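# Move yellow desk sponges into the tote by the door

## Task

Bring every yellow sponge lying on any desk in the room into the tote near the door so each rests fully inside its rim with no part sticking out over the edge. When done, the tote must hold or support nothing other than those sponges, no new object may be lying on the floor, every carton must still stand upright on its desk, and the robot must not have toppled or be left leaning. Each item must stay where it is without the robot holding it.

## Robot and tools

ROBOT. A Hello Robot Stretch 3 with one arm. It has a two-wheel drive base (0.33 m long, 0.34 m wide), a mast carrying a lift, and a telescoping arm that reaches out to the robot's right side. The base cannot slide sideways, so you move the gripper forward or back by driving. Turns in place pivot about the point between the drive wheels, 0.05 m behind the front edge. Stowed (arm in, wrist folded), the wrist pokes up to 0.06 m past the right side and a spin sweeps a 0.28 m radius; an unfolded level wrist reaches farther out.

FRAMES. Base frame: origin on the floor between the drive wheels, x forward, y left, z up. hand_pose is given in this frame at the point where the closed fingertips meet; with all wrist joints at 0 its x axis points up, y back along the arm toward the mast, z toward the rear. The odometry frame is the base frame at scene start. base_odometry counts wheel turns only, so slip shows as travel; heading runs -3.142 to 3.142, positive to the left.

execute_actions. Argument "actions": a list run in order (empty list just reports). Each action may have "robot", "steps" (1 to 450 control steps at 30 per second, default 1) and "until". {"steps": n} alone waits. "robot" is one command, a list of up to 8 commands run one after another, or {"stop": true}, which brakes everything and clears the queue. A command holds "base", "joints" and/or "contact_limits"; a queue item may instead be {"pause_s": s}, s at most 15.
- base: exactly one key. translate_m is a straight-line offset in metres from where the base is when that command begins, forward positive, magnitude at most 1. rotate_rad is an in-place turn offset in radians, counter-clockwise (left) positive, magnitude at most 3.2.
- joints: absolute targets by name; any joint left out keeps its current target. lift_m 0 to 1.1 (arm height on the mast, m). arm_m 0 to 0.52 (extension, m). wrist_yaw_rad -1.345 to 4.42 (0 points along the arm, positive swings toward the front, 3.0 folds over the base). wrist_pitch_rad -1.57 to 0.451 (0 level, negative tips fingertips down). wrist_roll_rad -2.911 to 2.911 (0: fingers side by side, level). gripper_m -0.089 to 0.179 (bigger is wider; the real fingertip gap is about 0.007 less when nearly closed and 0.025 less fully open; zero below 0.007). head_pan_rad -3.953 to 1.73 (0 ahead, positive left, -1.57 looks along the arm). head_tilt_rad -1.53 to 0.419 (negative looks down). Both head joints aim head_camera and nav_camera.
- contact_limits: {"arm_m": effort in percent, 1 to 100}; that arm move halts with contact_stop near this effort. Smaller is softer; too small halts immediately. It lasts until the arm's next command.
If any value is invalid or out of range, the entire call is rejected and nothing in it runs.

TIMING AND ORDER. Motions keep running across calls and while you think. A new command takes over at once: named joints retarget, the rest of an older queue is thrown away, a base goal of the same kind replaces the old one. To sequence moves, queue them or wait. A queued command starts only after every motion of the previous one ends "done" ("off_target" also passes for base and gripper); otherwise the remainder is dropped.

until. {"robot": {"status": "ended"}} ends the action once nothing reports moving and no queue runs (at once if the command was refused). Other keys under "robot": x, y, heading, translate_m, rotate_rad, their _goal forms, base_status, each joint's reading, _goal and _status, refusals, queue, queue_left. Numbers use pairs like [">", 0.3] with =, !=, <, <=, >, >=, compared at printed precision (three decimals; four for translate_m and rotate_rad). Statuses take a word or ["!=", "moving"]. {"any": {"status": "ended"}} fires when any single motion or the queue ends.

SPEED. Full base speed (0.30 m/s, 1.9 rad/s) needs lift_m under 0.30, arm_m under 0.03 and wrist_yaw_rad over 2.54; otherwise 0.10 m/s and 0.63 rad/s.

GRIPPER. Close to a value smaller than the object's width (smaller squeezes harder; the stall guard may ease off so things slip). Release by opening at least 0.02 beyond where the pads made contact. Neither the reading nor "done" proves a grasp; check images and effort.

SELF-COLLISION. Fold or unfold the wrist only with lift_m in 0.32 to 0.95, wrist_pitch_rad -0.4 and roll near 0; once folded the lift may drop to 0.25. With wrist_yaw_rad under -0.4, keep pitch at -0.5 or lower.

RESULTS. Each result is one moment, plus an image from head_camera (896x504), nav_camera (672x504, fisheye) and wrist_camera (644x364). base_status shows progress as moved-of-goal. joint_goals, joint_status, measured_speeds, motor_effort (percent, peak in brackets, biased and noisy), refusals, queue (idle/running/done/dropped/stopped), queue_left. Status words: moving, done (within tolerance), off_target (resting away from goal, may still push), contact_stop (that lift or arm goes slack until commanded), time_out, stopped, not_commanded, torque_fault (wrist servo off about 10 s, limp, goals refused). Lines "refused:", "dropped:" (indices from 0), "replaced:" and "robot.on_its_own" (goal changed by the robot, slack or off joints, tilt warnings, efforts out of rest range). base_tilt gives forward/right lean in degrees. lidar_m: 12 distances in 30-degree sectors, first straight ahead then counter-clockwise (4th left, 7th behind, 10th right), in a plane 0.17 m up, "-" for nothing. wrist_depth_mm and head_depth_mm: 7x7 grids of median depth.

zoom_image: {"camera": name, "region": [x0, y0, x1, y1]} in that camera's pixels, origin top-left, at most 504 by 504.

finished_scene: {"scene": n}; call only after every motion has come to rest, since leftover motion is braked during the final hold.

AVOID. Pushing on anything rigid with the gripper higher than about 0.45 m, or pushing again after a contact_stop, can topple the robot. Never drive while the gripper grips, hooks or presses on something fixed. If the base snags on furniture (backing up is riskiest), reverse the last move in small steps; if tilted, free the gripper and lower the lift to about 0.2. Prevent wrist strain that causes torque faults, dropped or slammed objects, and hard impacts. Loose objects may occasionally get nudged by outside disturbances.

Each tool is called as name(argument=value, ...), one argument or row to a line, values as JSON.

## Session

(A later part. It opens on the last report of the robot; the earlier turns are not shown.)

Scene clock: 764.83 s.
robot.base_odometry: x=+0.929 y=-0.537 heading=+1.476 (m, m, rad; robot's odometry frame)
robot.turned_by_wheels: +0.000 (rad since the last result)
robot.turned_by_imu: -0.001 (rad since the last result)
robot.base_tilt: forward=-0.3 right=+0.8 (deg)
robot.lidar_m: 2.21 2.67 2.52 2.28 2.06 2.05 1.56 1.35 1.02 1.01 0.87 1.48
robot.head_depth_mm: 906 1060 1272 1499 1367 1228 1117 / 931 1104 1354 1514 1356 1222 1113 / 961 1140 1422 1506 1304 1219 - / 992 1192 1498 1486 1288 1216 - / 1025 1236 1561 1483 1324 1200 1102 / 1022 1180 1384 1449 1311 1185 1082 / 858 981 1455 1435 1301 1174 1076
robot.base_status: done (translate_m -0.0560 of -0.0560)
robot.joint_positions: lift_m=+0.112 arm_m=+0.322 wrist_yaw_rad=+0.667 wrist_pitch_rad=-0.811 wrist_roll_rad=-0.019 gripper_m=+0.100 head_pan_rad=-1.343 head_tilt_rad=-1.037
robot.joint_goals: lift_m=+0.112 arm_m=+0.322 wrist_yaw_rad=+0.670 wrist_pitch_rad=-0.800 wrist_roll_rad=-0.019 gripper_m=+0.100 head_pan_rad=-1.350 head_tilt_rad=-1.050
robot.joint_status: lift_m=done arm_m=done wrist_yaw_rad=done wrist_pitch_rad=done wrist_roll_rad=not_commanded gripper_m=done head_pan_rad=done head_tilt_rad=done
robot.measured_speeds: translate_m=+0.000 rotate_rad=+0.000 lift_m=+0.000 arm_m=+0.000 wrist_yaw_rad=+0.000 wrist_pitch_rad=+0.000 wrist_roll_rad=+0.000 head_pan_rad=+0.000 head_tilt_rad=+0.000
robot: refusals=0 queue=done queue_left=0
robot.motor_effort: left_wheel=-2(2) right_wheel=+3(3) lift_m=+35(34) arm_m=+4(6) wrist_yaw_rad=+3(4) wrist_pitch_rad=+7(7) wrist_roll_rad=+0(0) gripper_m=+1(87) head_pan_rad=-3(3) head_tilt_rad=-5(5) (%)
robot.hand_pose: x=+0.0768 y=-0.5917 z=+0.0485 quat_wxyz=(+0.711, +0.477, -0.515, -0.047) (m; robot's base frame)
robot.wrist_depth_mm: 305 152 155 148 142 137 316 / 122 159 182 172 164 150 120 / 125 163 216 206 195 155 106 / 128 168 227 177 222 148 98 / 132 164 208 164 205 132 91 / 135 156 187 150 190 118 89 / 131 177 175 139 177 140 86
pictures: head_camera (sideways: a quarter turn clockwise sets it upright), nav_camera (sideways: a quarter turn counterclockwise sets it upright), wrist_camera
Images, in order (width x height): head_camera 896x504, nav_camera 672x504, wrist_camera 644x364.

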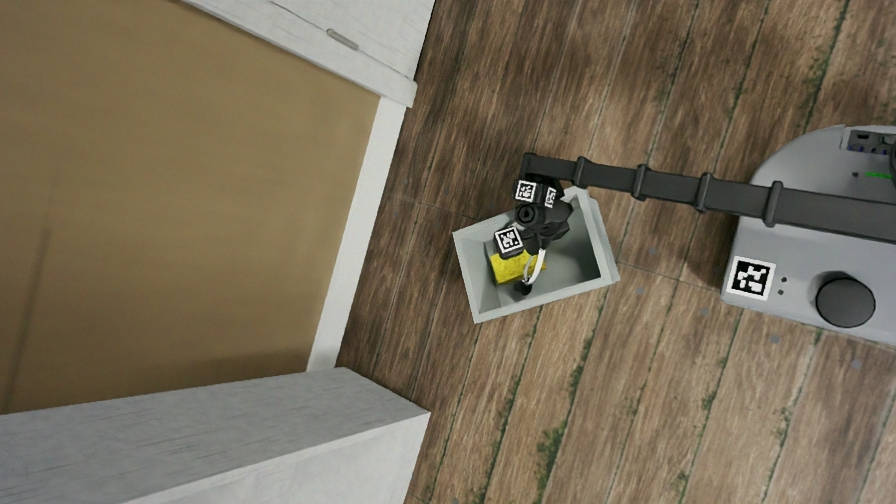

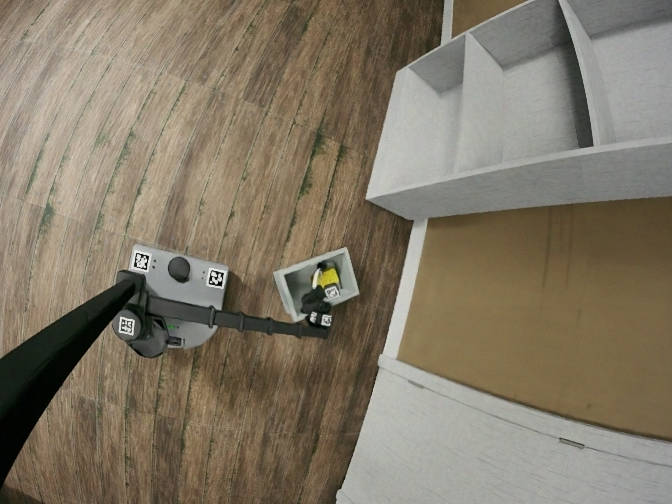

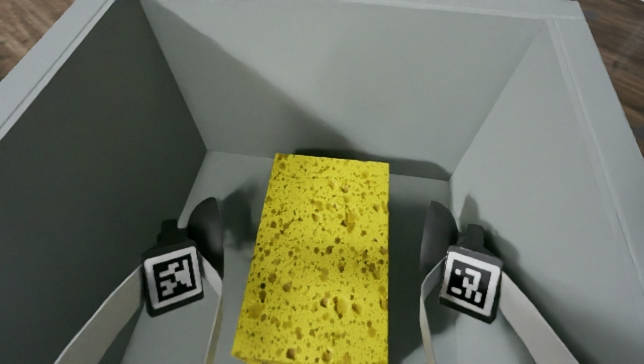

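execute_actions(
  actions=[
    {"robot": {"joints": {"lift_m": 0.325}}, "steps": 200, "until": {"robot": {"lift_m": [">", 0.22]}}},
    {"robot": {"base": {"rotate_rad": -1.2}, "joints": {"arm_m": 0.0, "wrist_pitch_rad": -0.4, "wrist_yaw_rad": 2.7, "head_pan_rad": -0.5, "head_tilt_rad": -0.6}}, "steps": 200, "until": {"robot": {"wrist_yaw_rad": [">", 2.56], "arm_m": ["<", 0.025]}}},
    {"robot": {"joints": {"lift_m": 0.285}}, "steps": 200, "until": {"robot": {"lift_m": ["<", 0.296], "base_status": ["!=", "moving"]}}},
    {"robot": {"base": {"rotate_rad": -1.86}}, "steps": 200, "until": {"robot": {"status": "ended"}}},
  ],
)

Scene clock: 826.97 s.
robot.base_odometry: x=+0.929 y=-0.537 heading=-1.584 (m, m, rad; robot's odometry frame)
robot.turned_by_wheels: -3.060 (rad since the last result)
robot.turned_by_imu: -3.083 (rad since the last result)
robot.base_tilt: forward=-0.3 right=+0.8 (deg)
robot.lidar_m: 1.56 1.25 1.01 1.02 1.10 1.48 2.21 2.66 2.52 2.29 2.06 1.56
robot.head_depth_mm: 2076 2276 1889 2308 1820 1479 1243 / 1990 2117 1627 2302 1806 1460 1236 / 1903 2045 1558 2327 1788 1450 1225 / 1829 1971 1468 2306 1770 1437 1216 / 1761 1915 1441 2272 1750 1420 1204 / 1695 1853 1470 2152 1722 1417 1198 / 1637 1770 1430 2115 1720 1411 1188
robot.base_status: done (rotate_rad -1.8599 of -1.8600)
robot.joint_positions: lift_m=+0.285 arm_m=+0.000 wrist_yaw_rad=+2.697 wrist_pitch_rad=-0.421 wrist_roll_rad=-0.019 gripper_m=+0.100 head_pan_rad=-0.507 head_tilt_rad=-0.606
robot.joint_goals: lift_m=+0.285 arm_m=+0.000 wrist_yaw_rad=+2.700 wrist_pitch_rad=-0.400 wrist_roll_rad=-0.019 gripper_m=+0.100 head_pan_rad=-0.500 head_tilt_rad=-0.600
robot.joint_status: lift_m=done arm_m=done wrist_yaw_rad=done wrist_pitch_rad=done wrist_roll_rad=not_commanded gripper_m=done head_pan_rad=done head_tilt_rad=done
robot.measured_speeds: translate_m=+0.000 rotate_rad=+0.000 lift_m=+0.000 arm_m=+0.000 wrist_yaw_rad=+0.000 wrist_pitch_rad=+0.000 wrist_roll_rad=+0.000 head_pan_rad=+0.000 head_tilt_rad=+0.000
robot: refusals=0 queue=done queue_left=0
robot.motor_effort: left_wheel=+3(11) right_wheel=-4(10) lift_m=+36(48) arm_m=-3(6) wrist_yaw_rad=+3(5) wrist_pitch_rad=+13(14) wrist_roll_rad=+0(1) gripper_m=+1(0) head_pan_rad=+3(26) head_tilt_rad=+3(21) (%)
robot.hand_pose: x=+0.0750 y=+0.0570 z=+0.2972 quat_wxyz=(+0.297, +0.701, -0.005, +0.649) (m; robot's base frame)
robot.wrist_depth_mm: 830 895 945 - - - - / 886 957 - - - - - / 860 707 828 848 906 891 887 / 684 641 582 690 704 697 710 / - 546 587 569 574 594 580 / - - 499 486 497 513 499 / - - - 427 428 427 428
pictures: head_camera (sideways: a quarter turn clockwise sets it upright), nav_camera (sideways: a quarter turn counterclockwise sets it upright), wrist_camera
Images, in order (width x height): head_camera 896x504, nav_camera 672x504, wrist_camera 644x364.

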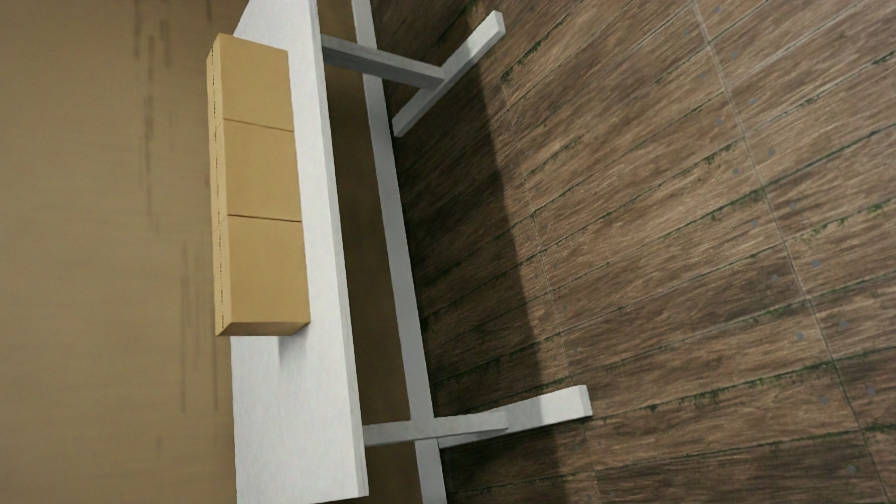

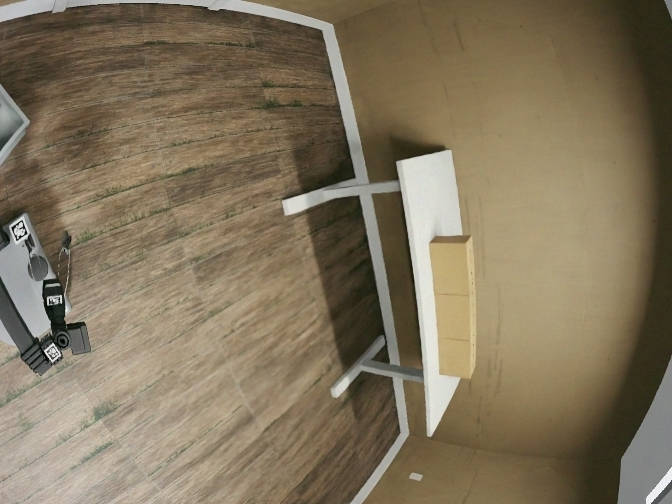

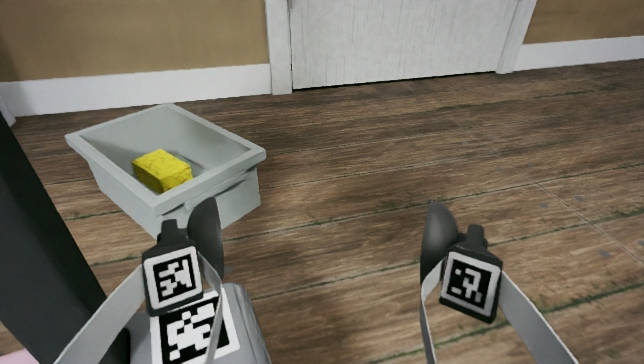

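execute_actions(
  actions=[
    {"robot": {"base": {"rotate_rad": 0.075}}, "steps": 100, "until": {"robot": {"status": "ended"}}},
    {"robot": {"base": {"translate_m": 1.0}, "joints": {"head_pan_rad": -1.57, "head_tilt_rad": -0.7}}, "steps": 300, "until": {"robot": {"translate_m": [">", 0.7]}}},
    {"robot": [{"base": {"translate_m": 0.875}}, {"base": {"rotate_rad": -0.144}}], "steps": 300, "until": {"robot": {"status": "ended"}}},
  ],
)

Scene clock: 892.33 s.
robot.base_odometry: x=+1.027 y=-2.118 heading=-1.653 (m, m, rad; robot's odometry frame)
robot.turned_by_wheels: -0.069 (rad since the last result)
robot.turned_by_imu: -0.067 (rad since the last result)
robot.base_tilt: forward=-0.3 right=+0.8 (deg)
robot.lidar_m: 0.46 0.49 0.67 0.66 0.71 1.00 2.09 3.72 2.97 0.51 0.60 0.47
robot.head_depth_mm: 2649 2968 2740 922 737 1299 1197 / 2666 2804 856 885 729 1290 1180 / 2659 1668 1046 888 722 1312 1161 / 2702 1765 1186 891 716 1270 1156 / 2503 1720 1165 882 708 1262 1139 / 1541 1545 1149 871 701 1315 1157 / 1112 1164 1104 860 694 1278 1148
robot.base_status: done (rotate_rad -0.1439 of -0.1440)
robot.joint_positions: lift_m=+0.285 arm_m=+0.000 wrist_yaw_rad=+2.697 wrist_pitch_rad=-0.421 wrist_roll_rad=-0.019 gripper_m=+0.100 head_pan_rad=-1.563 head_tilt_rad=-0.692
robot.joint_goals: lift_m=+0.285 arm_m=+0.000 wrist_yaw_rad=+2.700 wrist_pitch_rad=-0.400 wrist_roll_rad=-0.019 gripper_m=+0.100 head_pan_rad=-1.570 head_tilt_rad=-0.700
robot.joint_status: lift_m=done arm_m=done wrist_yaw_rad=done wrist_pitch_rad=done wrist_roll_rad=not_commanded gripper_m=done head_pan_rad=done head_tilt_rad=done
robot.measured_speeds: translate_m=+0.000 rotate_rad=+0.000 lift_m=+0.000 arm_m=+0.000 wrist_yaw_rad=+0.000 wrist_pitch_rad=+0.000 wrist_roll_rad=+0.000 head_pan_rad=+0.000 head_tilt_rad=+0.000
robot: refusals=0 queue=done queue_left=0
robot.motor_effort: left_wheel=+3(9) right_wheel=-3(12) lift_m=+35(35) arm_m=-4(3) wrist_yaw_rad=+2(3) wrist_pitch_rad=+12(13) wrist_roll_rad=+1(0) gripper_m=+0(0) head_pan_rad=-3(25) head_tilt_rad=-3(14) (%)
robot.hand_pose: x=+0.0750 y=+0.0570 z=+0.2972 quat_wxyz=(+0.297, +0.701, -0.005, +0.649) (m; robot's base frame)
robot.wrist_depth_mm: 554 591 625 683 695 499 387 / 585 631 665 746 728 511 397 / 632 682 722 788 734 524 405 / 657 676 694 691 675 538 418 / - 563 577 590 586 537 427 / - - 492 486 489 502 430 / - - - 430 434 429 421
pictures: head_camera (sideways: a quarter turn clockwise sets it upright), nav_camera (sideways: a quarter turn counterclockwise sets it upright), wrist_camera
Images, in order (width x height): head_camera 896x504, nav_camera 672x504, wrist_camera 644x364.

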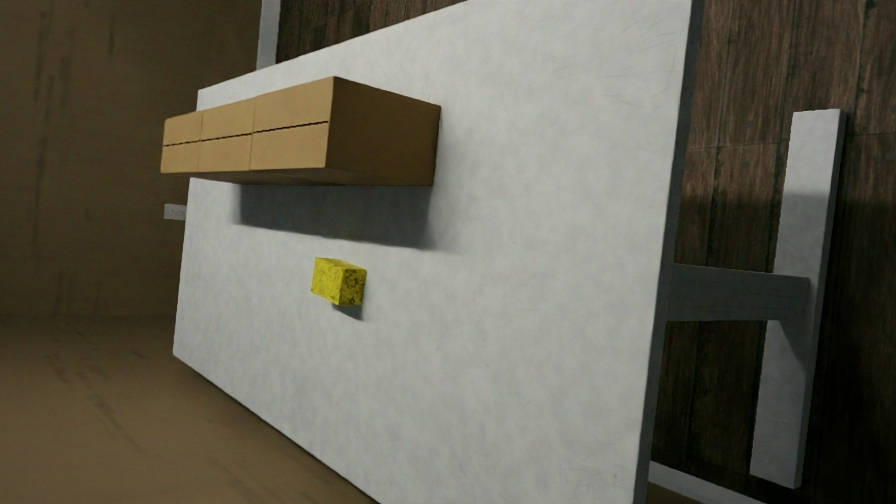

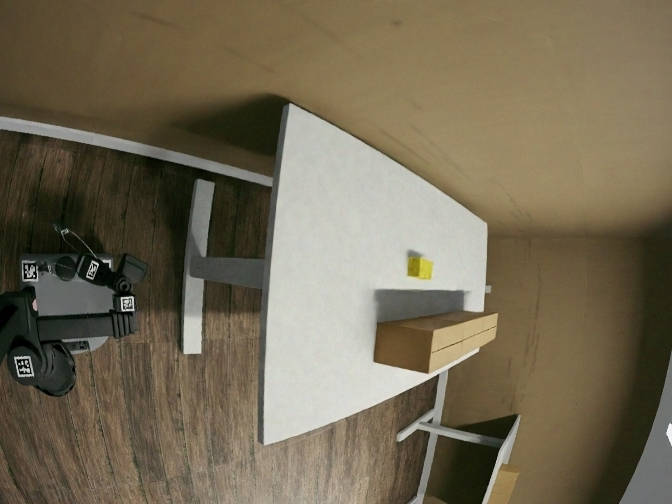

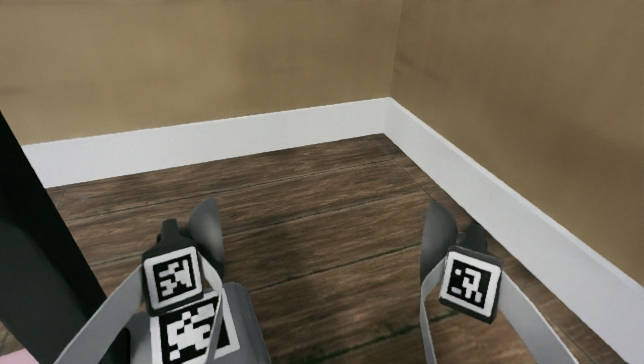

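zoom_image(
  camera="head_camera",
  region=[290, 230, 410, 330],
)

Region (290, 230, 410, 330) of head_camera's 896x504 image, scaled by 4.200, with more detail than that image has.

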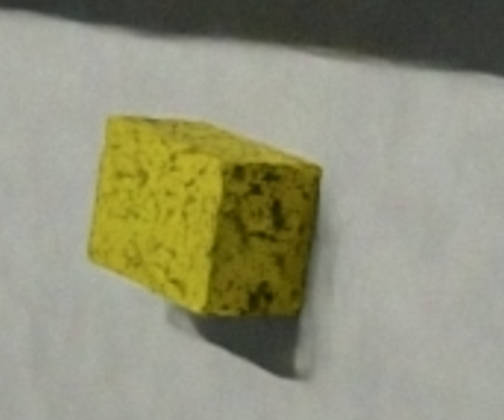

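execute_actions(
  actions=[
    {"robot": [{"base": {"rotate_rad": -1.11}}, {"base": {"translate_m": 0.162}}, {"base": {"rotate_rad": 1.11}}], "steps": 300, "until": {"robot": {"queue_left": ["=", 0], "rotate_rad": [">", 0.8]}}},
    {"robot": {"joints": {"lift_m": 0.8}}, "steps": 300, "until": {"robot": {"lift_m": [">", 0.78]}}},
    {"robot": {"joints": {"wrist_yaw_rad": -0.2, "arm_m": 0.3, "gripper_m": 0.13}}, "steps": 300, "until": {"robot": {"status": "ended"}}},
  ],
)

Scene clock: 984.83 s.
robot.base_odometry: x=+0.877 y=-2.178 heading=-1.653 (m, m, rad; robot's odometry frame)
robot.turned_by_wheels: +0.000 (rad since the last result)
robot.turned_by_imu: -0.002 (rad since the last result)
robot.base_tilt: forward=-0.4 right=+0.8 (deg)
robot.lidar_m: 0.38 0.40 0.59 0.80 0.85 1.22 2.98 3.67 0.38 0.37 0.49 0.38
robot.head_depth_mm: 2517 2803 850 749 739 - - / 2538 1330 926 775 - - 818 / 2561 2720 1234 - 704 601 1077 / 2583 2757 1192 - 711 597 858 / 2016 1739 1169 880 707 592 1088 / 1241 1330 1177 869 702 587 1078 / 900 942 986 864 694 583 1079
robot.base_status: done (rotate_rad +1.1099 of +1.1100)
robot.joint_positions: lift_m=+0.800 arm_m=+0.300 wrist_yaw_rad=-0.197 wrist_pitch_rad=-0.421 wrist_roll_rad=-0.019 gripper_m=+0.130 head_pan_rad=-1.563 head_tilt_rad=-0.692
robot.joint_goals: lift_m=+0.800 arm_m=+0.300 wrist_yaw_rad=-0.200 wrist_pitch_rad=-0.400 wrist_roll_rad=-0.019 gripper_m=+0.130 head_pan_rad=-1.570 head_tilt_rad=-0.700
robot.joint_status: lift_m=done arm_m=done wrist_yaw_rad=done wrist_pitch_rad=done wrist_roll_rad=not_commanded gripper_m=done head_pan_rad=done head_tilt_rad=done
robot.measured_speeds: translate_m=+0.000 rotate_rad=+0.000 lift_m=+0.000 arm_m=+0.000 wrist_yaw_rad=+0.000 wrist_pitch_rad=+0.000 wrist_roll_rad=+0.000 head_pan_rad=+0.000 head_tilt_rad=+0.000
robot: refusals=0 queue=done queue_left=0
robot.motor_effort: left_wheel=-2(9) right_wheel=+3(13) lift_m=+46(52) arm_m=+4(5) wrist_yaw_rad=-3(4) wrist_pitch_rad=+12(13) wrist_roll_rad=+0(1) gripper_m=+0(87) head_pan_rad=-2(2) head_tilt_rad=-2(3) (%)
robot.hand_pose: x=-0.0654 y=-0.6644 z=+0.8119 quat_wxyz=(+0.681, +0.081, -0.696, -0.215) (m; robot's base frame)
robot.wrist_depth_mm: 539 806 932 924 469 272 190 / 530 584 597 593 480 273 191 / 445 442 439 402 425 274 193 / 348 349 348 312 353 277 193 / 288 299 291 290 292 250 195 / 247 - 249 251 251 - 196 / 215 216 217 216 218 218 190
pictures: head_camera (sideways: a quarter turn clockwise sets it upright), nav_camera (sideways: a quarter turn counterclockwise sets it upright), wrist_camera
Images, in order (width x height): head_camera 896x504, nav_camera 672x504, wrist_camera 644x364.

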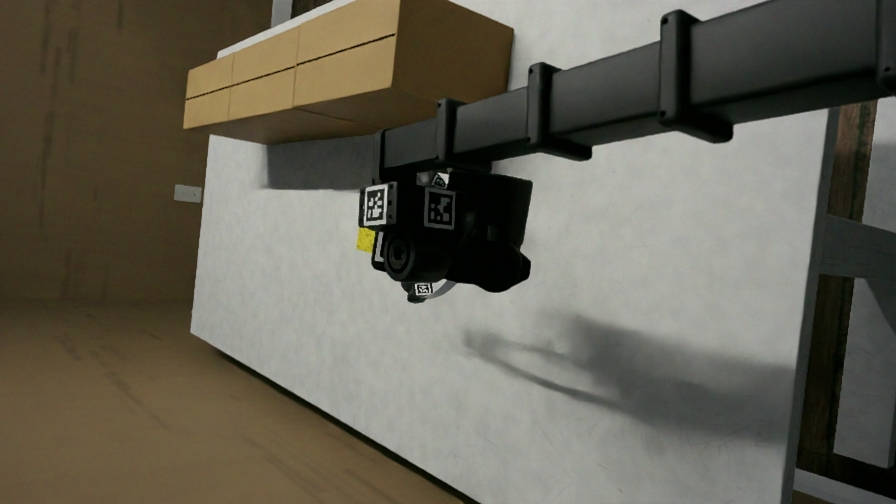

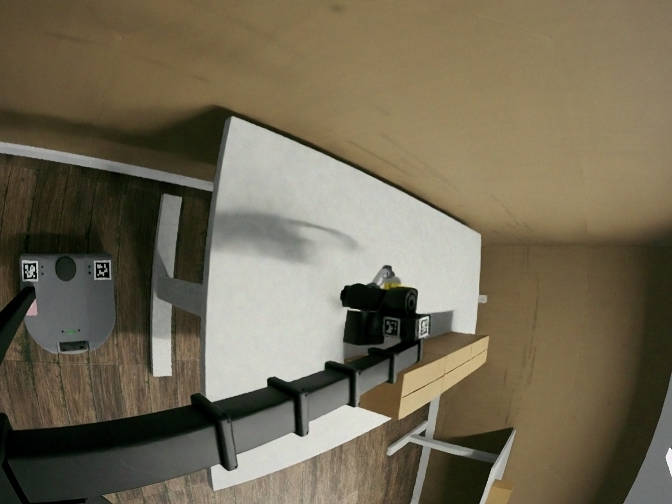

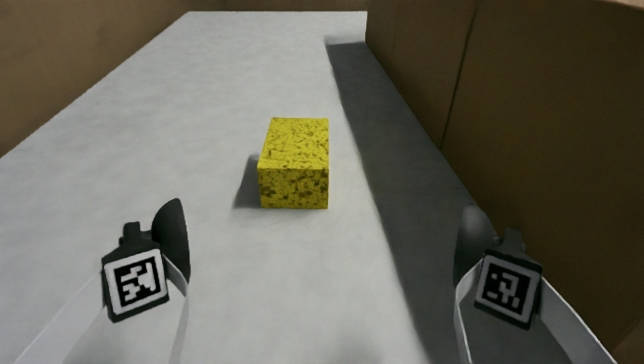

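execute_actions(
  actions=[
    {"robot": {"joints": {"lift_m": 0.735, "arm_m": 0.5, "wrist_yaw_rad": -0.265}}, "steps": 300, "until": {"robot": {"status": "ended"}}},
  ],
)

Scene clock: 1039.53 s.
robot.base_odometry: x=+0.877 y=-2.178 heading=-1.653 (m, m, rad; robot's odometry frame)
robot.turned_by_wheels: +0.000 (rad since the last result)
robot.turned_by_imu: -0.001 (rad since the last result)
robot.base_tilt: forward=-0.3 right=+0.9 (deg)
robot.lidar_m: 0.38 0.40 0.59 0.80 0.85 1.22 2.98 3.70 0.38 0.37 0.49 0.38
robot.head_depth_mm: 2530 2775 850 749 736 613 548 / 2529 1332 925 802 741 - - / 2554 2733 1260 - 719 600 1079 / 2565 2753 1297 845 715 598 858 / 2027 1746 1166 882 706 592 1086 / 1245 1327 1181 871 701 587 1078 / 901 939 989 863 695 582 1083
robot.base_status: done (rotate_rad +1.1099 of +1.1100)
robot.joint_positions: lift_m=+0.735 arm_m=+0.500 wrist_yaw_rad=-0.263 wrist_pitch_rad=-0.421 wrist_roll_rad=-0.019 gripper_m=+0.130 head_pan_rad=-1.563 head_tilt_rad=-0.692
robot.joint_goals: lift_m=+0.735 arm_m=+0.500 wrist_yaw_rad=-0.265 wrist_pitch_rad=-0.400 wrist_roll_rad=-0.019 gripper_m=+0.130 head_pan_rad=-1.570 head_tilt_rad=-0.700
robot.joint_status: lift_m=done arm_m=done wrist_yaw_rad=done wrist_pitch_rad=done wrist_roll_rad=not_commanded gripper_m=done head_pan_rad=done head_tilt_rad=done
robot.measured_speeds: translate_m=+0.000 rotate_rad=+0.000 lift_m=+0.000 arm_m=+0.000 wrist_yaw_rad=+0.000 wrist_pitch_rad=+0.000 wrist_roll_rad=+0.000 head_pan_rad=+0.000 head_tilt_rad=+0.000
robot: refusals=0 queue=done queue_left=0
robot.motor_effort: left_wheel=-2(2) right_wheel=+3(3) lift_m=+35(48) arm_m=+3(7) wrist_yaw_rad=-2(5) wrist_pitch_rad=+12(12) wrist_roll_rad=+0(1) gripper_m=+0(0) head_pan_rad=-2(2) head_tilt_rad=-3(3) (%)
robot.hand_pose: x=-0.0797 y=-0.8610 z=+0.7473 quat_wxyz=(+0.673, +0.058, -0.698, -0.237) (m; robot's base frame)
robot.wrist_depth_mm: 567 620 624 638 435 266 192 / 400 403 404 414 388 266 193 / 300 301 304 306 305 271 196 / 237 239 233 166 243 244 200 / 198 204 193 137 195 211 193 / 174 - 160 117 144 - 174 / - 149 108 102 105 150 151
pictures: head_camera (sideways: a quarter turn clockwise sets it upright), nav_camera (sideways: a quarter turn counterclockwise sets it upright), wrist_camera
Images, in order (width x height): head_camera 896x504, nav_camera 672x504, wrist_camera 644x364.

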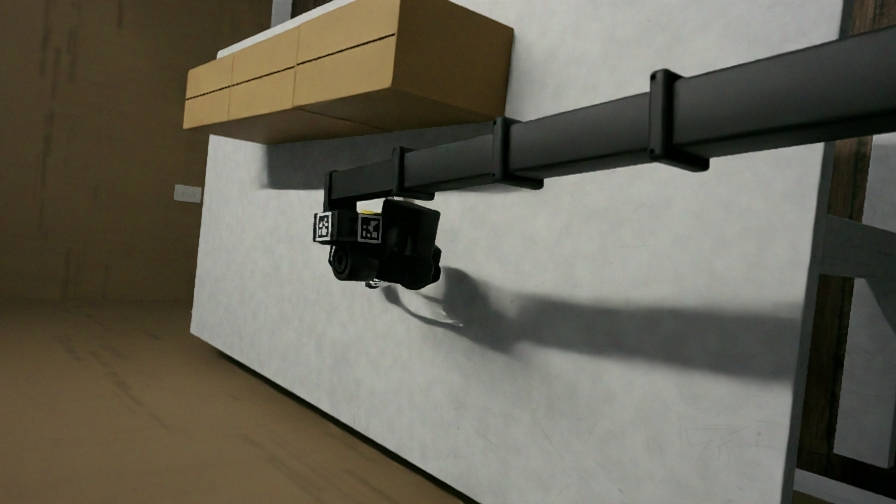

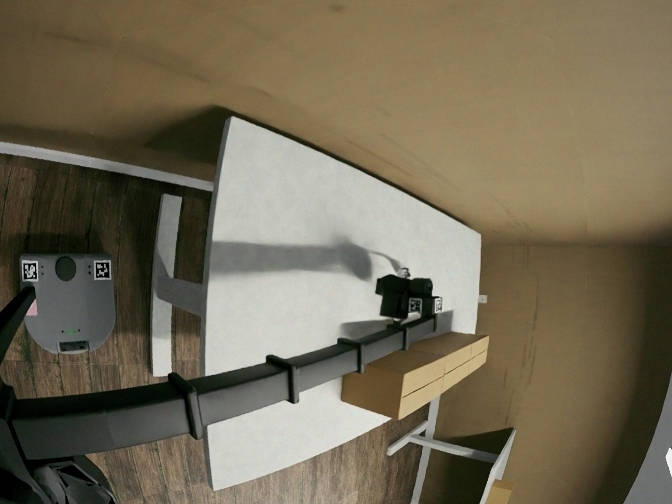

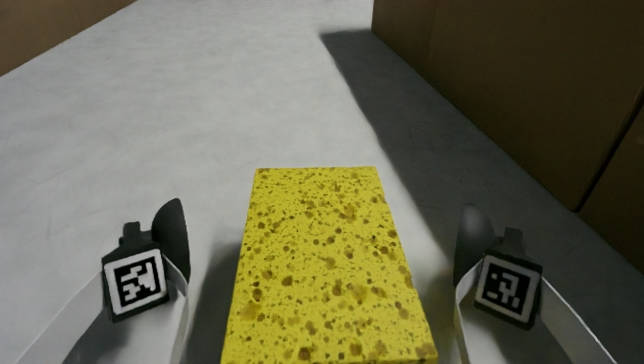

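execute_actions(
  actions=[
    {"robot": {"joints": {"arm_m": 0.488, "gripper_m": 0.03}}, "steps": 300, "until": {"robot": {"status": "ended"}}},
    {"robot": {"joints": {"lift_m": 0.79}}, "steps": 100, "until": {"robot": {"lift_m": [">", 0.765]}}},
    {"robot": {"joints": {"arm_m": 0.0}}, "steps": 300, "until": {"robot": {"arm_m": ["<", 0.3]}}},
  ],
)

Scene clock: 1050.60 s.
robot.base_odometry: x=+0.877 y=-2.178 heading=-1.653 (m, m, rad; robot's odometry frame)
robot.turned_by_wheels: +0.000 (rad since the last result)
robot.turned_by_imu: -0.001 (rad since the last result)
robot.base_tilt: forward=-0.3 right=+0.8 (deg)
robot.lidar_m: 0.38 0.40 0.59 0.80 0.85 1.22 2.97 3.67 0.38 0.37 0.49 0.38
robot.head_depth_mm: 2525 2800 849 749 738 634 - / 2536 1326 930 782 - - 1085 / 2565 2724 1204 - 701 601 1081 / 2581 2764 1188 - 696 596 859 / 2026 1738 1164 880 708 592 1083 / 1245 1330 1185 871 701 587 1082 / 899 940 990 864 696 583 1084
robot.base_status: done (rotate_rad +1.1099 of +1.1100)
robot.joint_positions: lift_m=+0.790 arm_m=+0.297 wrist_yaw_rad=-0.263 wrist_pitch_rad=-0.420 wrist_roll_rad=-0.019 gripper_m=+0.031 head_pan_rad=-1.563 head_tilt_rad=-0.692
robot.joint_goals: lift_m=+0.790 arm_m=+0.000 wrist_yaw_rad=-0.265 wrist_pitch_rad=-0.400 wrist_roll_rad=-0.019 gripper_m=+0.030 head_pan_rad=-1.570 head_tilt_rad=-0.700
robot.joint_status: lift_m=moving arm_m=moving wrist_yaw_rad=done wrist_pitch_rad=done wrist_roll_rad=not_commanded gripper_m=done head_pan_rad=done head_tilt_rad=done
robot.measured_speeds: translate_m=+0.000 rotate_rad=+0.000 lift_m=+0.000 arm_m=-0.140 wrist_yaw_rad=+0.000 wrist_pitch_rad=+0.000 wrist_roll_rad=+0.000 head_pan_rad=+0.000 head_tilt_rad=+0.000
robot: refusals=0 queue=running queue_left=0
robot.motor_effort: left_wheel=-2(2) right_wheel=+3(3) lift_m=+49(51) arm_m=-5(3) wrist_yaw_rad=-2(2) wrist_pitch_rad=+12(12) wrist_roll_rad=+0(1) gripper_m=-21(99) head_pan_rad=-3(2) head_tilt_rad=-3(3) (%)
robot.hand_pose: x=-0.0798 y=-0.6584 z=+0.8019 quat_wxyz=(+0.673, +0.058, -0.698, -0.237) (m; robot's base frame)
robot.wrist_depth_mm: 615 847 886 786 379 234 169 / 555 563 570 566 385 239 172 / 410 414 414 423 383 242 174 / 326 331 322 166 329 245 175 / 273 275 137 137 262 250 178 / 235 240 118 117 118 229 188 / 205 204 112 108 158 208 204
pictures: head_camera (sideways: a quarter turn clockwise sets it upright), nav_camera (sideways: a quarter turn counterclockwise sets it upright), wrist_camera
Images, in order (width x height): head_camera 896x504, nav_camera 672x504, wrist_camera 644x364.

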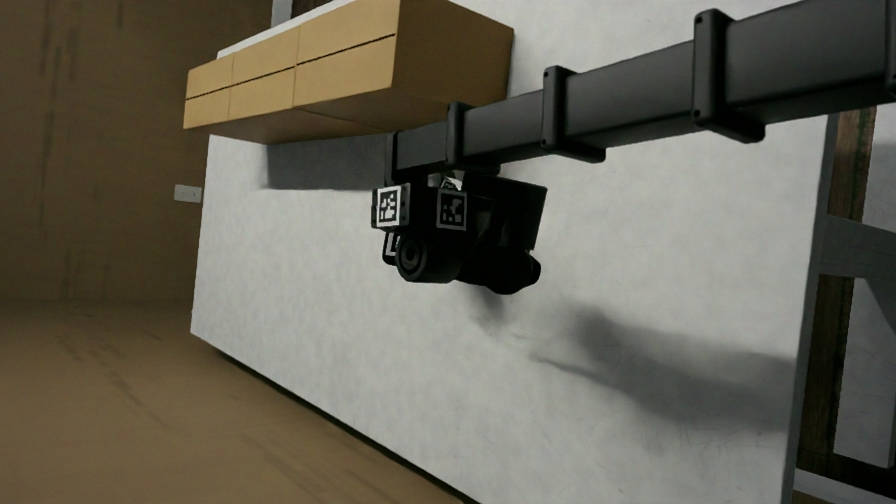

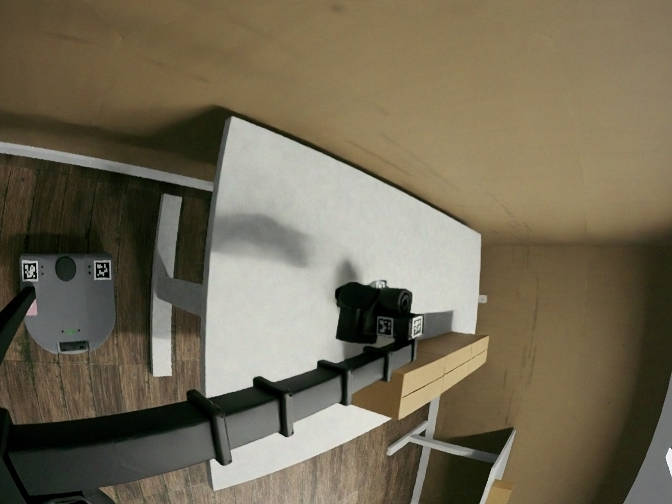

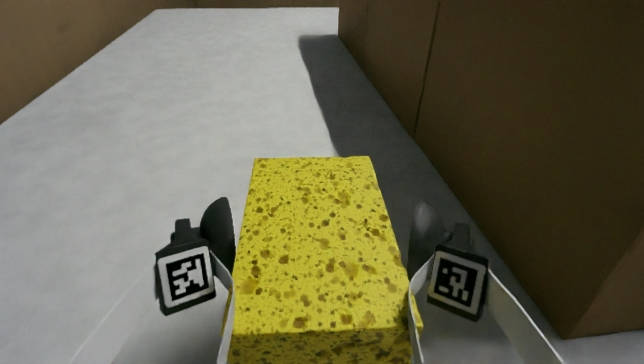

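execute_actions(
  actions=[
    {"robot": {"joints": {"head_pan_rad": -1.75, "head_tilt_rad": -0.95}}, "steps": 100, "until": {"robot": {"status": "ended"}}},
  ],
)

Scene clock: 1062.97 s.
robot.base_odometry: x=+0.877 y=-2.178 heading=-1.653 (m, m, rad; robot's odometry frame)
robot.turned_by_wheels: +0.000 (rad since the last result)
robot.turned_by_imu: -0.001 (rad since the last result)
robot.base_tilt: forward=-0.3 right=+0.8 (deg)
robot.lidar_m: 0.38 0.40 0.59 0.80 0.86 1.22 2.97 3.66 0.38 0.37 0.49 0.38
robot.head_depth_mm: 2783 2377 843 713 641 1283 - / 2676 711 798 707 - - - / 859 728 786 701 - - - / 1155 983 814 665 - - - / 1233 974 806 699 606 1181 1127 / 1207 961 797 679 603 1193 1089 / 1189 943 788 671 599 1184 1079
robot.base_status: done (rotate_rad +1.1099 of +1.1100)
robot.joint_positions: lift_m=+0.790 arm_m=+0.000 wrist_yaw_rad=-0.263 wrist_pitch_rad=-0.420 wrist_roll_rad=-0.019 gripper_m=+0.031 head_pan_rad=-1.743 head_tilt_rad=-0.938
robot.joint_goals: lift_m=+0.790 arm_m=+0.000 wrist_yaw_rad=-0.265 wrist_pitch_rad=-0.400 wrist_roll_rad=-0.019 gripper_m=+0.030 head_pan_rad=-1.750 head_tilt_rad=-0.950
robot.joint_status: lift_m=done arm_m=done wrist_yaw_rad=done wrist_pitch_rad=done wrist_roll_rad=not_commanded gripper_m=done head_pan_rad=done head_tilt_rad=done
robot.measured_speeds: translate_m=+0.000 rotate_rad=+0.000 lift_m=+0.000 arm_m=+0.000 wrist_yaw_rad=+0.000 wrist_pitch_rad=+0.000 wrist_roll_rad=+0.000 head_pan_rad=+0.000 head_tilt_rad=+0.000
robot: refusals=0 queue=done queue_left=0
robot.motor_effort: left_wheel=-2(2) right_wheel=+3(3) lift_m=+47(51) arm_m=-3(2) wrist_yaw_rad=-2(3) wrist_pitch_rad=+12(12) wrist_roll_rad=+0(1) gripper_m=-21(21) head_pan_rad=-2(12) head_tilt_rad=-3(14) (%)
robot.hand_pose: x=-0.0798 y=-0.3616 z=+0.8019 quat_wxyz=(+0.673, +0.058, -0.698, -0.237) (m; robot's base frame)
robot.wrist_depth_mm: 676 853 900 732 379 - - / 572 573 573 574 411 640 - / 419 415 422 426 434 437 - / 332 334 320 166 342 341 342 / 275 278 137 138 261 285 283 / 236 243 118 117 117 243 242 / 206 206 112 108 158 209 210
pictures: head_camera (sideways: a quarter turn clockwise sets it upright), nav_camera (sideways: a quarter turn counterclockwise sets it upright), wrist_camera
Images, in order (width x height): head_camera 896x504, nav_camera 672x504, wrist_camera 644x364.

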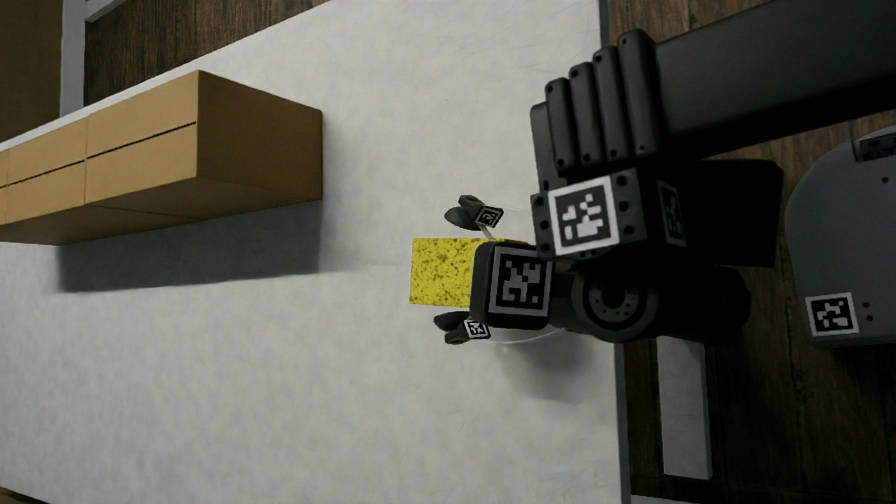

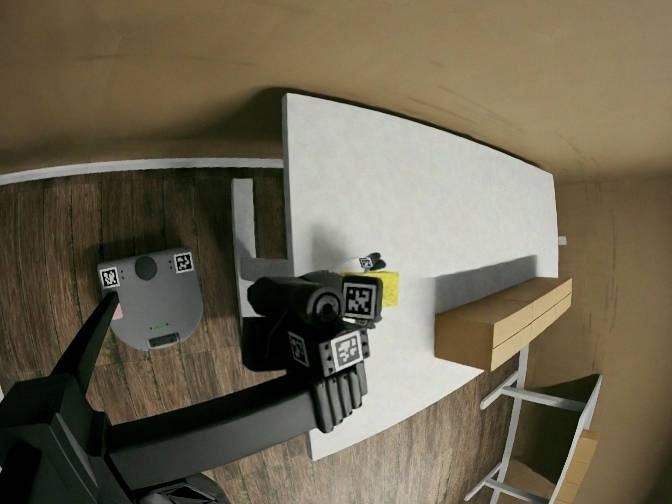

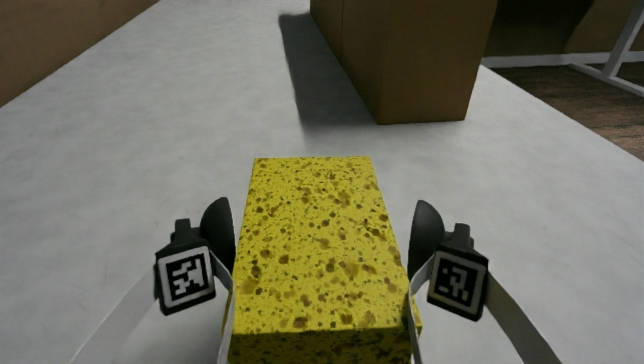

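execute_actions(
  actions=[
    {"robot": [{"joints": {"lift_m": 0.737}}, {"joints": {"gripper_m": 0.13}}], "steps": 200, "until": {"robot": {"gripper_m": [">", 0.11]}}},
    {"robot": {"base": {"translate_m": -0.037}, "joints": {"lift_m": 0.875}}, "steps": 200, "until": {"robot": {"lift_m": [">", 0.81]}}},
    {"robot": {"joints": {"wrist_pitch_rad": -1.19, "arm_m": 0.136}}, "steps": 200, "until": {"robot": {"status": "ended"}}},
  ],
)

Scene clock: 1123.07 s.
robot.base_odometry: x=+0.880 y=-2.141 heading=-1.653 (m, m, rad; robot's odometry frame)
robot.turned_by_wheels: +0.000 (rad since the last result)
robot.turned_by_imu: -0.001 (rad since the last result)
robot.base_tilt: forward=-0.4 right=+0.9 (deg)
robot.lidar_m: 0.41 0.44 0.65 0.80 0.86 1.23 2.93 3.66 2.86 0.37 0.54 0.42
robot.head_depth_mm: 2786 2387 1364 750 - - - / 2711 932 869 - - 1229 1118 / 859 696 - 683 617 1222 1157 / 1031 987 - - 613 1213 - / 1230 979 - - 588 1183 1130 / 1204 960 794 678 601 1192 1088 / 1188 943 786 672 587 1183 1080
robot.base_status: done (translate_m -0.0370 of -0.0370)
robot.joint_positions: lift_m=+0.875 arm_m=+0.136 wrist_yaw_rad=-0.263 wrist_pitch_rad=-1.191 wrist_roll_rad=-0.019 gripper_m=+0.130 head_pan_rad=-1.743 head_tilt_rad=-0.938
robot.joint_goals: lift_m=+0.875 arm_m=+0.136 wrist_yaw_rad=-0.265 wrist_pitch_rad=-1.190 wrist_roll_rad=-0.019 gripper_m=+0.130 head_pan_rad=-1.750 head_tilt_rad=-0.950
robot.joint_status: lift_m=done arm_m=done wrist_yaw_rad=done wrist_pitch_rad=done wrist_roll_rad=not_commanded gripper_m=done head_pan_rad=done head_tilt_rad=done
robot.measured_speeds: translate_m=+0.000 rotate_rad=+0.000 lift_m=+0.000 arm_m=+0.000 wrist_yaw_rad=+0.000 wrist_pitch_rad=+0.000 wrist_roll_rad=+0.000 head_pan_rad=+0.000 head_tilt_rad=+0.000
robot: refusals=0 queue=done queue_left=0
robot.motor_effort: left_wheel=-2(6) right_wheel=+3(4) lift_m=+48(47) arm_m=+4(4) wrist_yaw_rad=-2(2) wrist_pitch_rad=+1(12) wrist_roll_rad=+1(1) gripper_m=+1(89) head_pan_rad=-2(2) head_tilt_rad=-4(5) (%)
robot.hand_pose: x=-0.0405 y=-0.3507 z=+0.7666 quat_wxyz=(+0.534, +0.321, -0.627, -0.467) (m; robot's base frame)
robot.wrist_depth_mm: 230 231 232 232 233 233 232 / 225 224 224 225 225 224 225 / 217 219 218 218 218 219 220 / 212 213 211 168 212 214 213 / 208 207 206 163 207 210 208 / 203 - 202 159 201 - 202 / 196 197 197 157 197 198 198
pictures: head_camera (sideways: a quarter turn clockwise sets it upright), nav_camera (sideways: a quarter turn counterclockwise sets it upright), wrist_camera
Images, in order (width x height): head_camera 896x504, nav_camera 672x504, wrist_camera 644x364.

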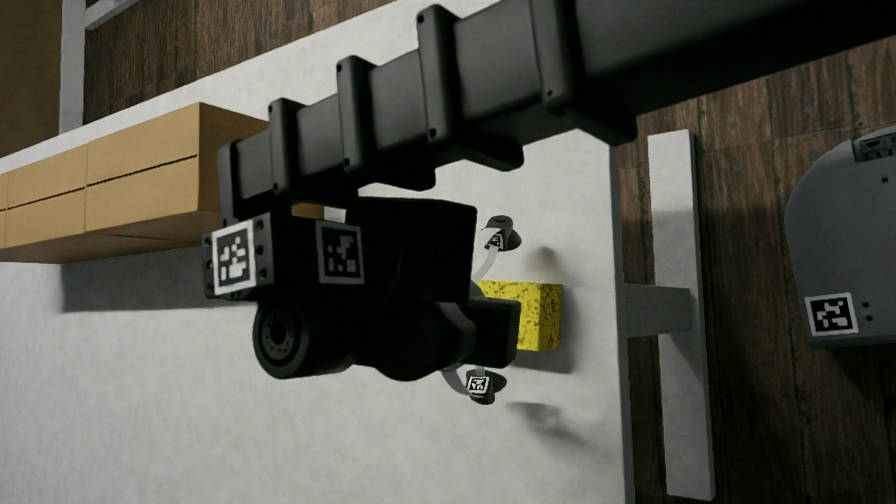

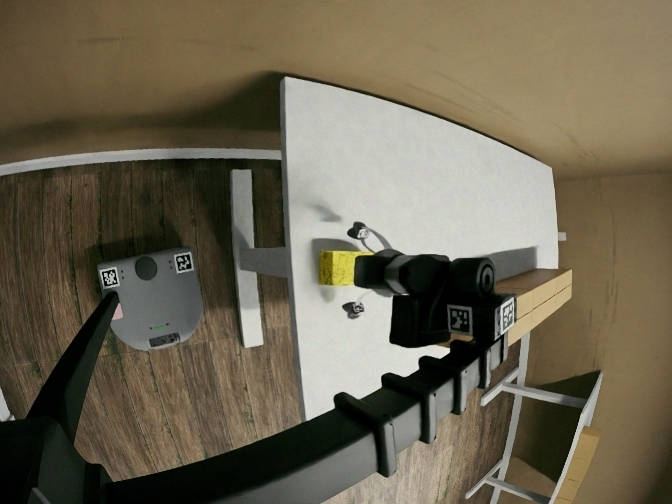

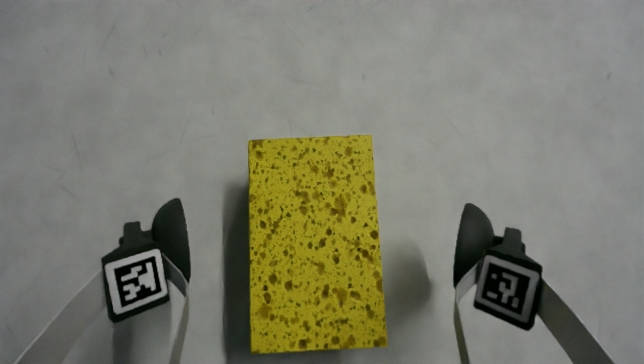

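execute_actions(
  actions=[
    {"robot": [{"joints": {"lift_m": 0.855}}, {"joints": {"gripper_m": 0.03}}, {"joints": {"lift_m": 0.88}}], "steps": 300, "until": {"robot": {"status": "ended"}}},
  ],
)

Scene clock: 1138.37 s.
robot.base_odometry: x=+0.880 y=-2.141 heading=-1.653 (m, m, rad; robot's odometry frame)
robot.turned_by_wheels: +0.000 (rad since the last result)
robot.turned_by_imu: -0.001 (rad since the last result)
robot.base_tilt: forward=-0.3 right=+0.9 (deg)
robot.lidar_m: 0.41 0.44 0.65 0.80 0.86 1.23 2.93 3.65 2.86 0.37 0.54 0.42
robot.head_depth_mm: 2778 2393 1361 - - - 1106 / 2730 944 - - - 1228 1122 / 857 700 - 683 619 1226 1156 / 1031 985 - - 611 1208 - / 1227 998 - - 588 1187 1128 / 1206 961 792 675 603 1192 1086 / 1185 945 786 672 586 1184 1081
robot.base_status: done (translate_m -0.0370 of -0.0370)
robot.joint_positions: lift_m=+0.880 arm_m=+0.136 wrist_yaw_rad=-0.263 wrist_pitch_rad=-1.192 wrist_roll_rad=-0.019 gripper_m=+0.031 head_pan_rad=-1.743 head_tilt_rad=-0.938
robot.joint_goals: lift_m=+0.880 arm_m=+0.136 wrist_yaw_rad=-0.265 wrist_pitch_rad=-1.190 wrist_roll_rad=-0.019 gripper_m=+0.030 head_pan_rad=-1.750 head_tilt_rad=-0.950
robot.joint_status: lift_m=done arm_m=done wrist_yaw_rad=done wrist_pitch_rad=done wrist_roll_rad=not_commanded gripper_m=done head_pan_rad=done head_tilt_rad=done
robot.measured_speeds: translate_m=+0.000 rotate_rad=+0.000 lift_m=+0.000 arm_m=+0.000 wrist_yaw_rad=+0.000 wrist_pitch_rad=+0.000 wrist_roll_rad=+0.000 head_pan_rad=+0.000 head_tilt_rad=+0.000
robot: refusals=0 queue=done queue_left=0
robot.motor_effort: left_wheel=-2(2) right_wheel=+3(3) lift_m=+48(52) arm_m=+4(4) wrist_yaw_rad=-2(1) wrist_pitch_rad=+2(2) wrist_roll_rad=+1(1) gripper_m=-14(95) head_pan_rad=-2(2) head_tilt_rad=-5(4) (%)
robot.hand_pose: x=-0.0404 y=-0.3504 z=+0.7715 quat_wxyz=(+0.534, +0.321, -0.627, -0.468) (m; robot's base frame)
robot.wrist_depth_mm: 236 236 236 239 237 237 238 / 229 231 231 232 230 231 230 / 223 223 223 149 225 223 224 / 220 218 216 146 216 218 221 / 212 212 142 142 143 212 212 / 207 206 139 138 138 206 207 / 201 201 201 134 200 200 203
pictures: head_camera (sideways: a quarter turn clockwise sets it upright), nav_camera (sideways: a quarter turn counterclockwise sets it upright), wrist_camera
Images, in order (width x height): head_camera 896x504, nav_camera 672x504, wrist_camera 644x364.

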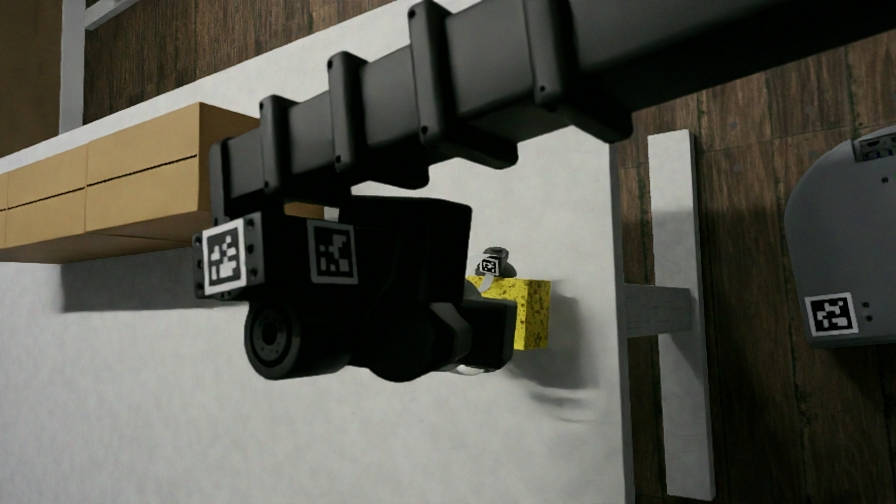

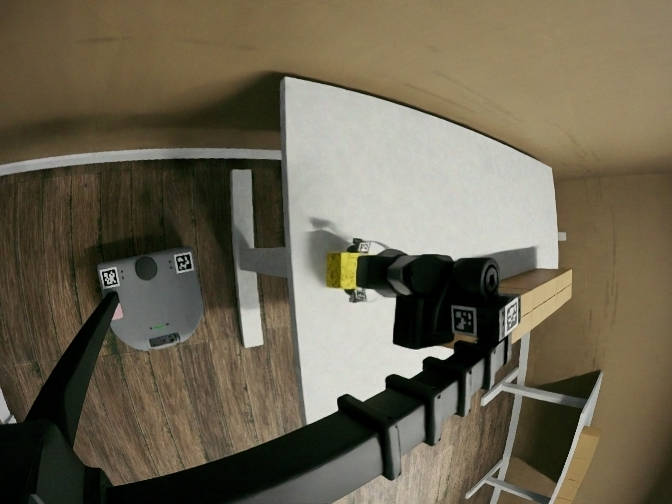

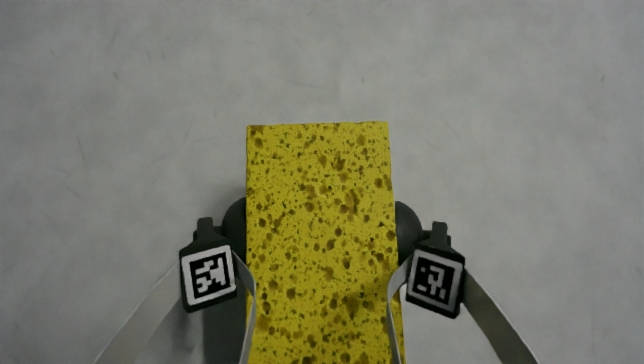

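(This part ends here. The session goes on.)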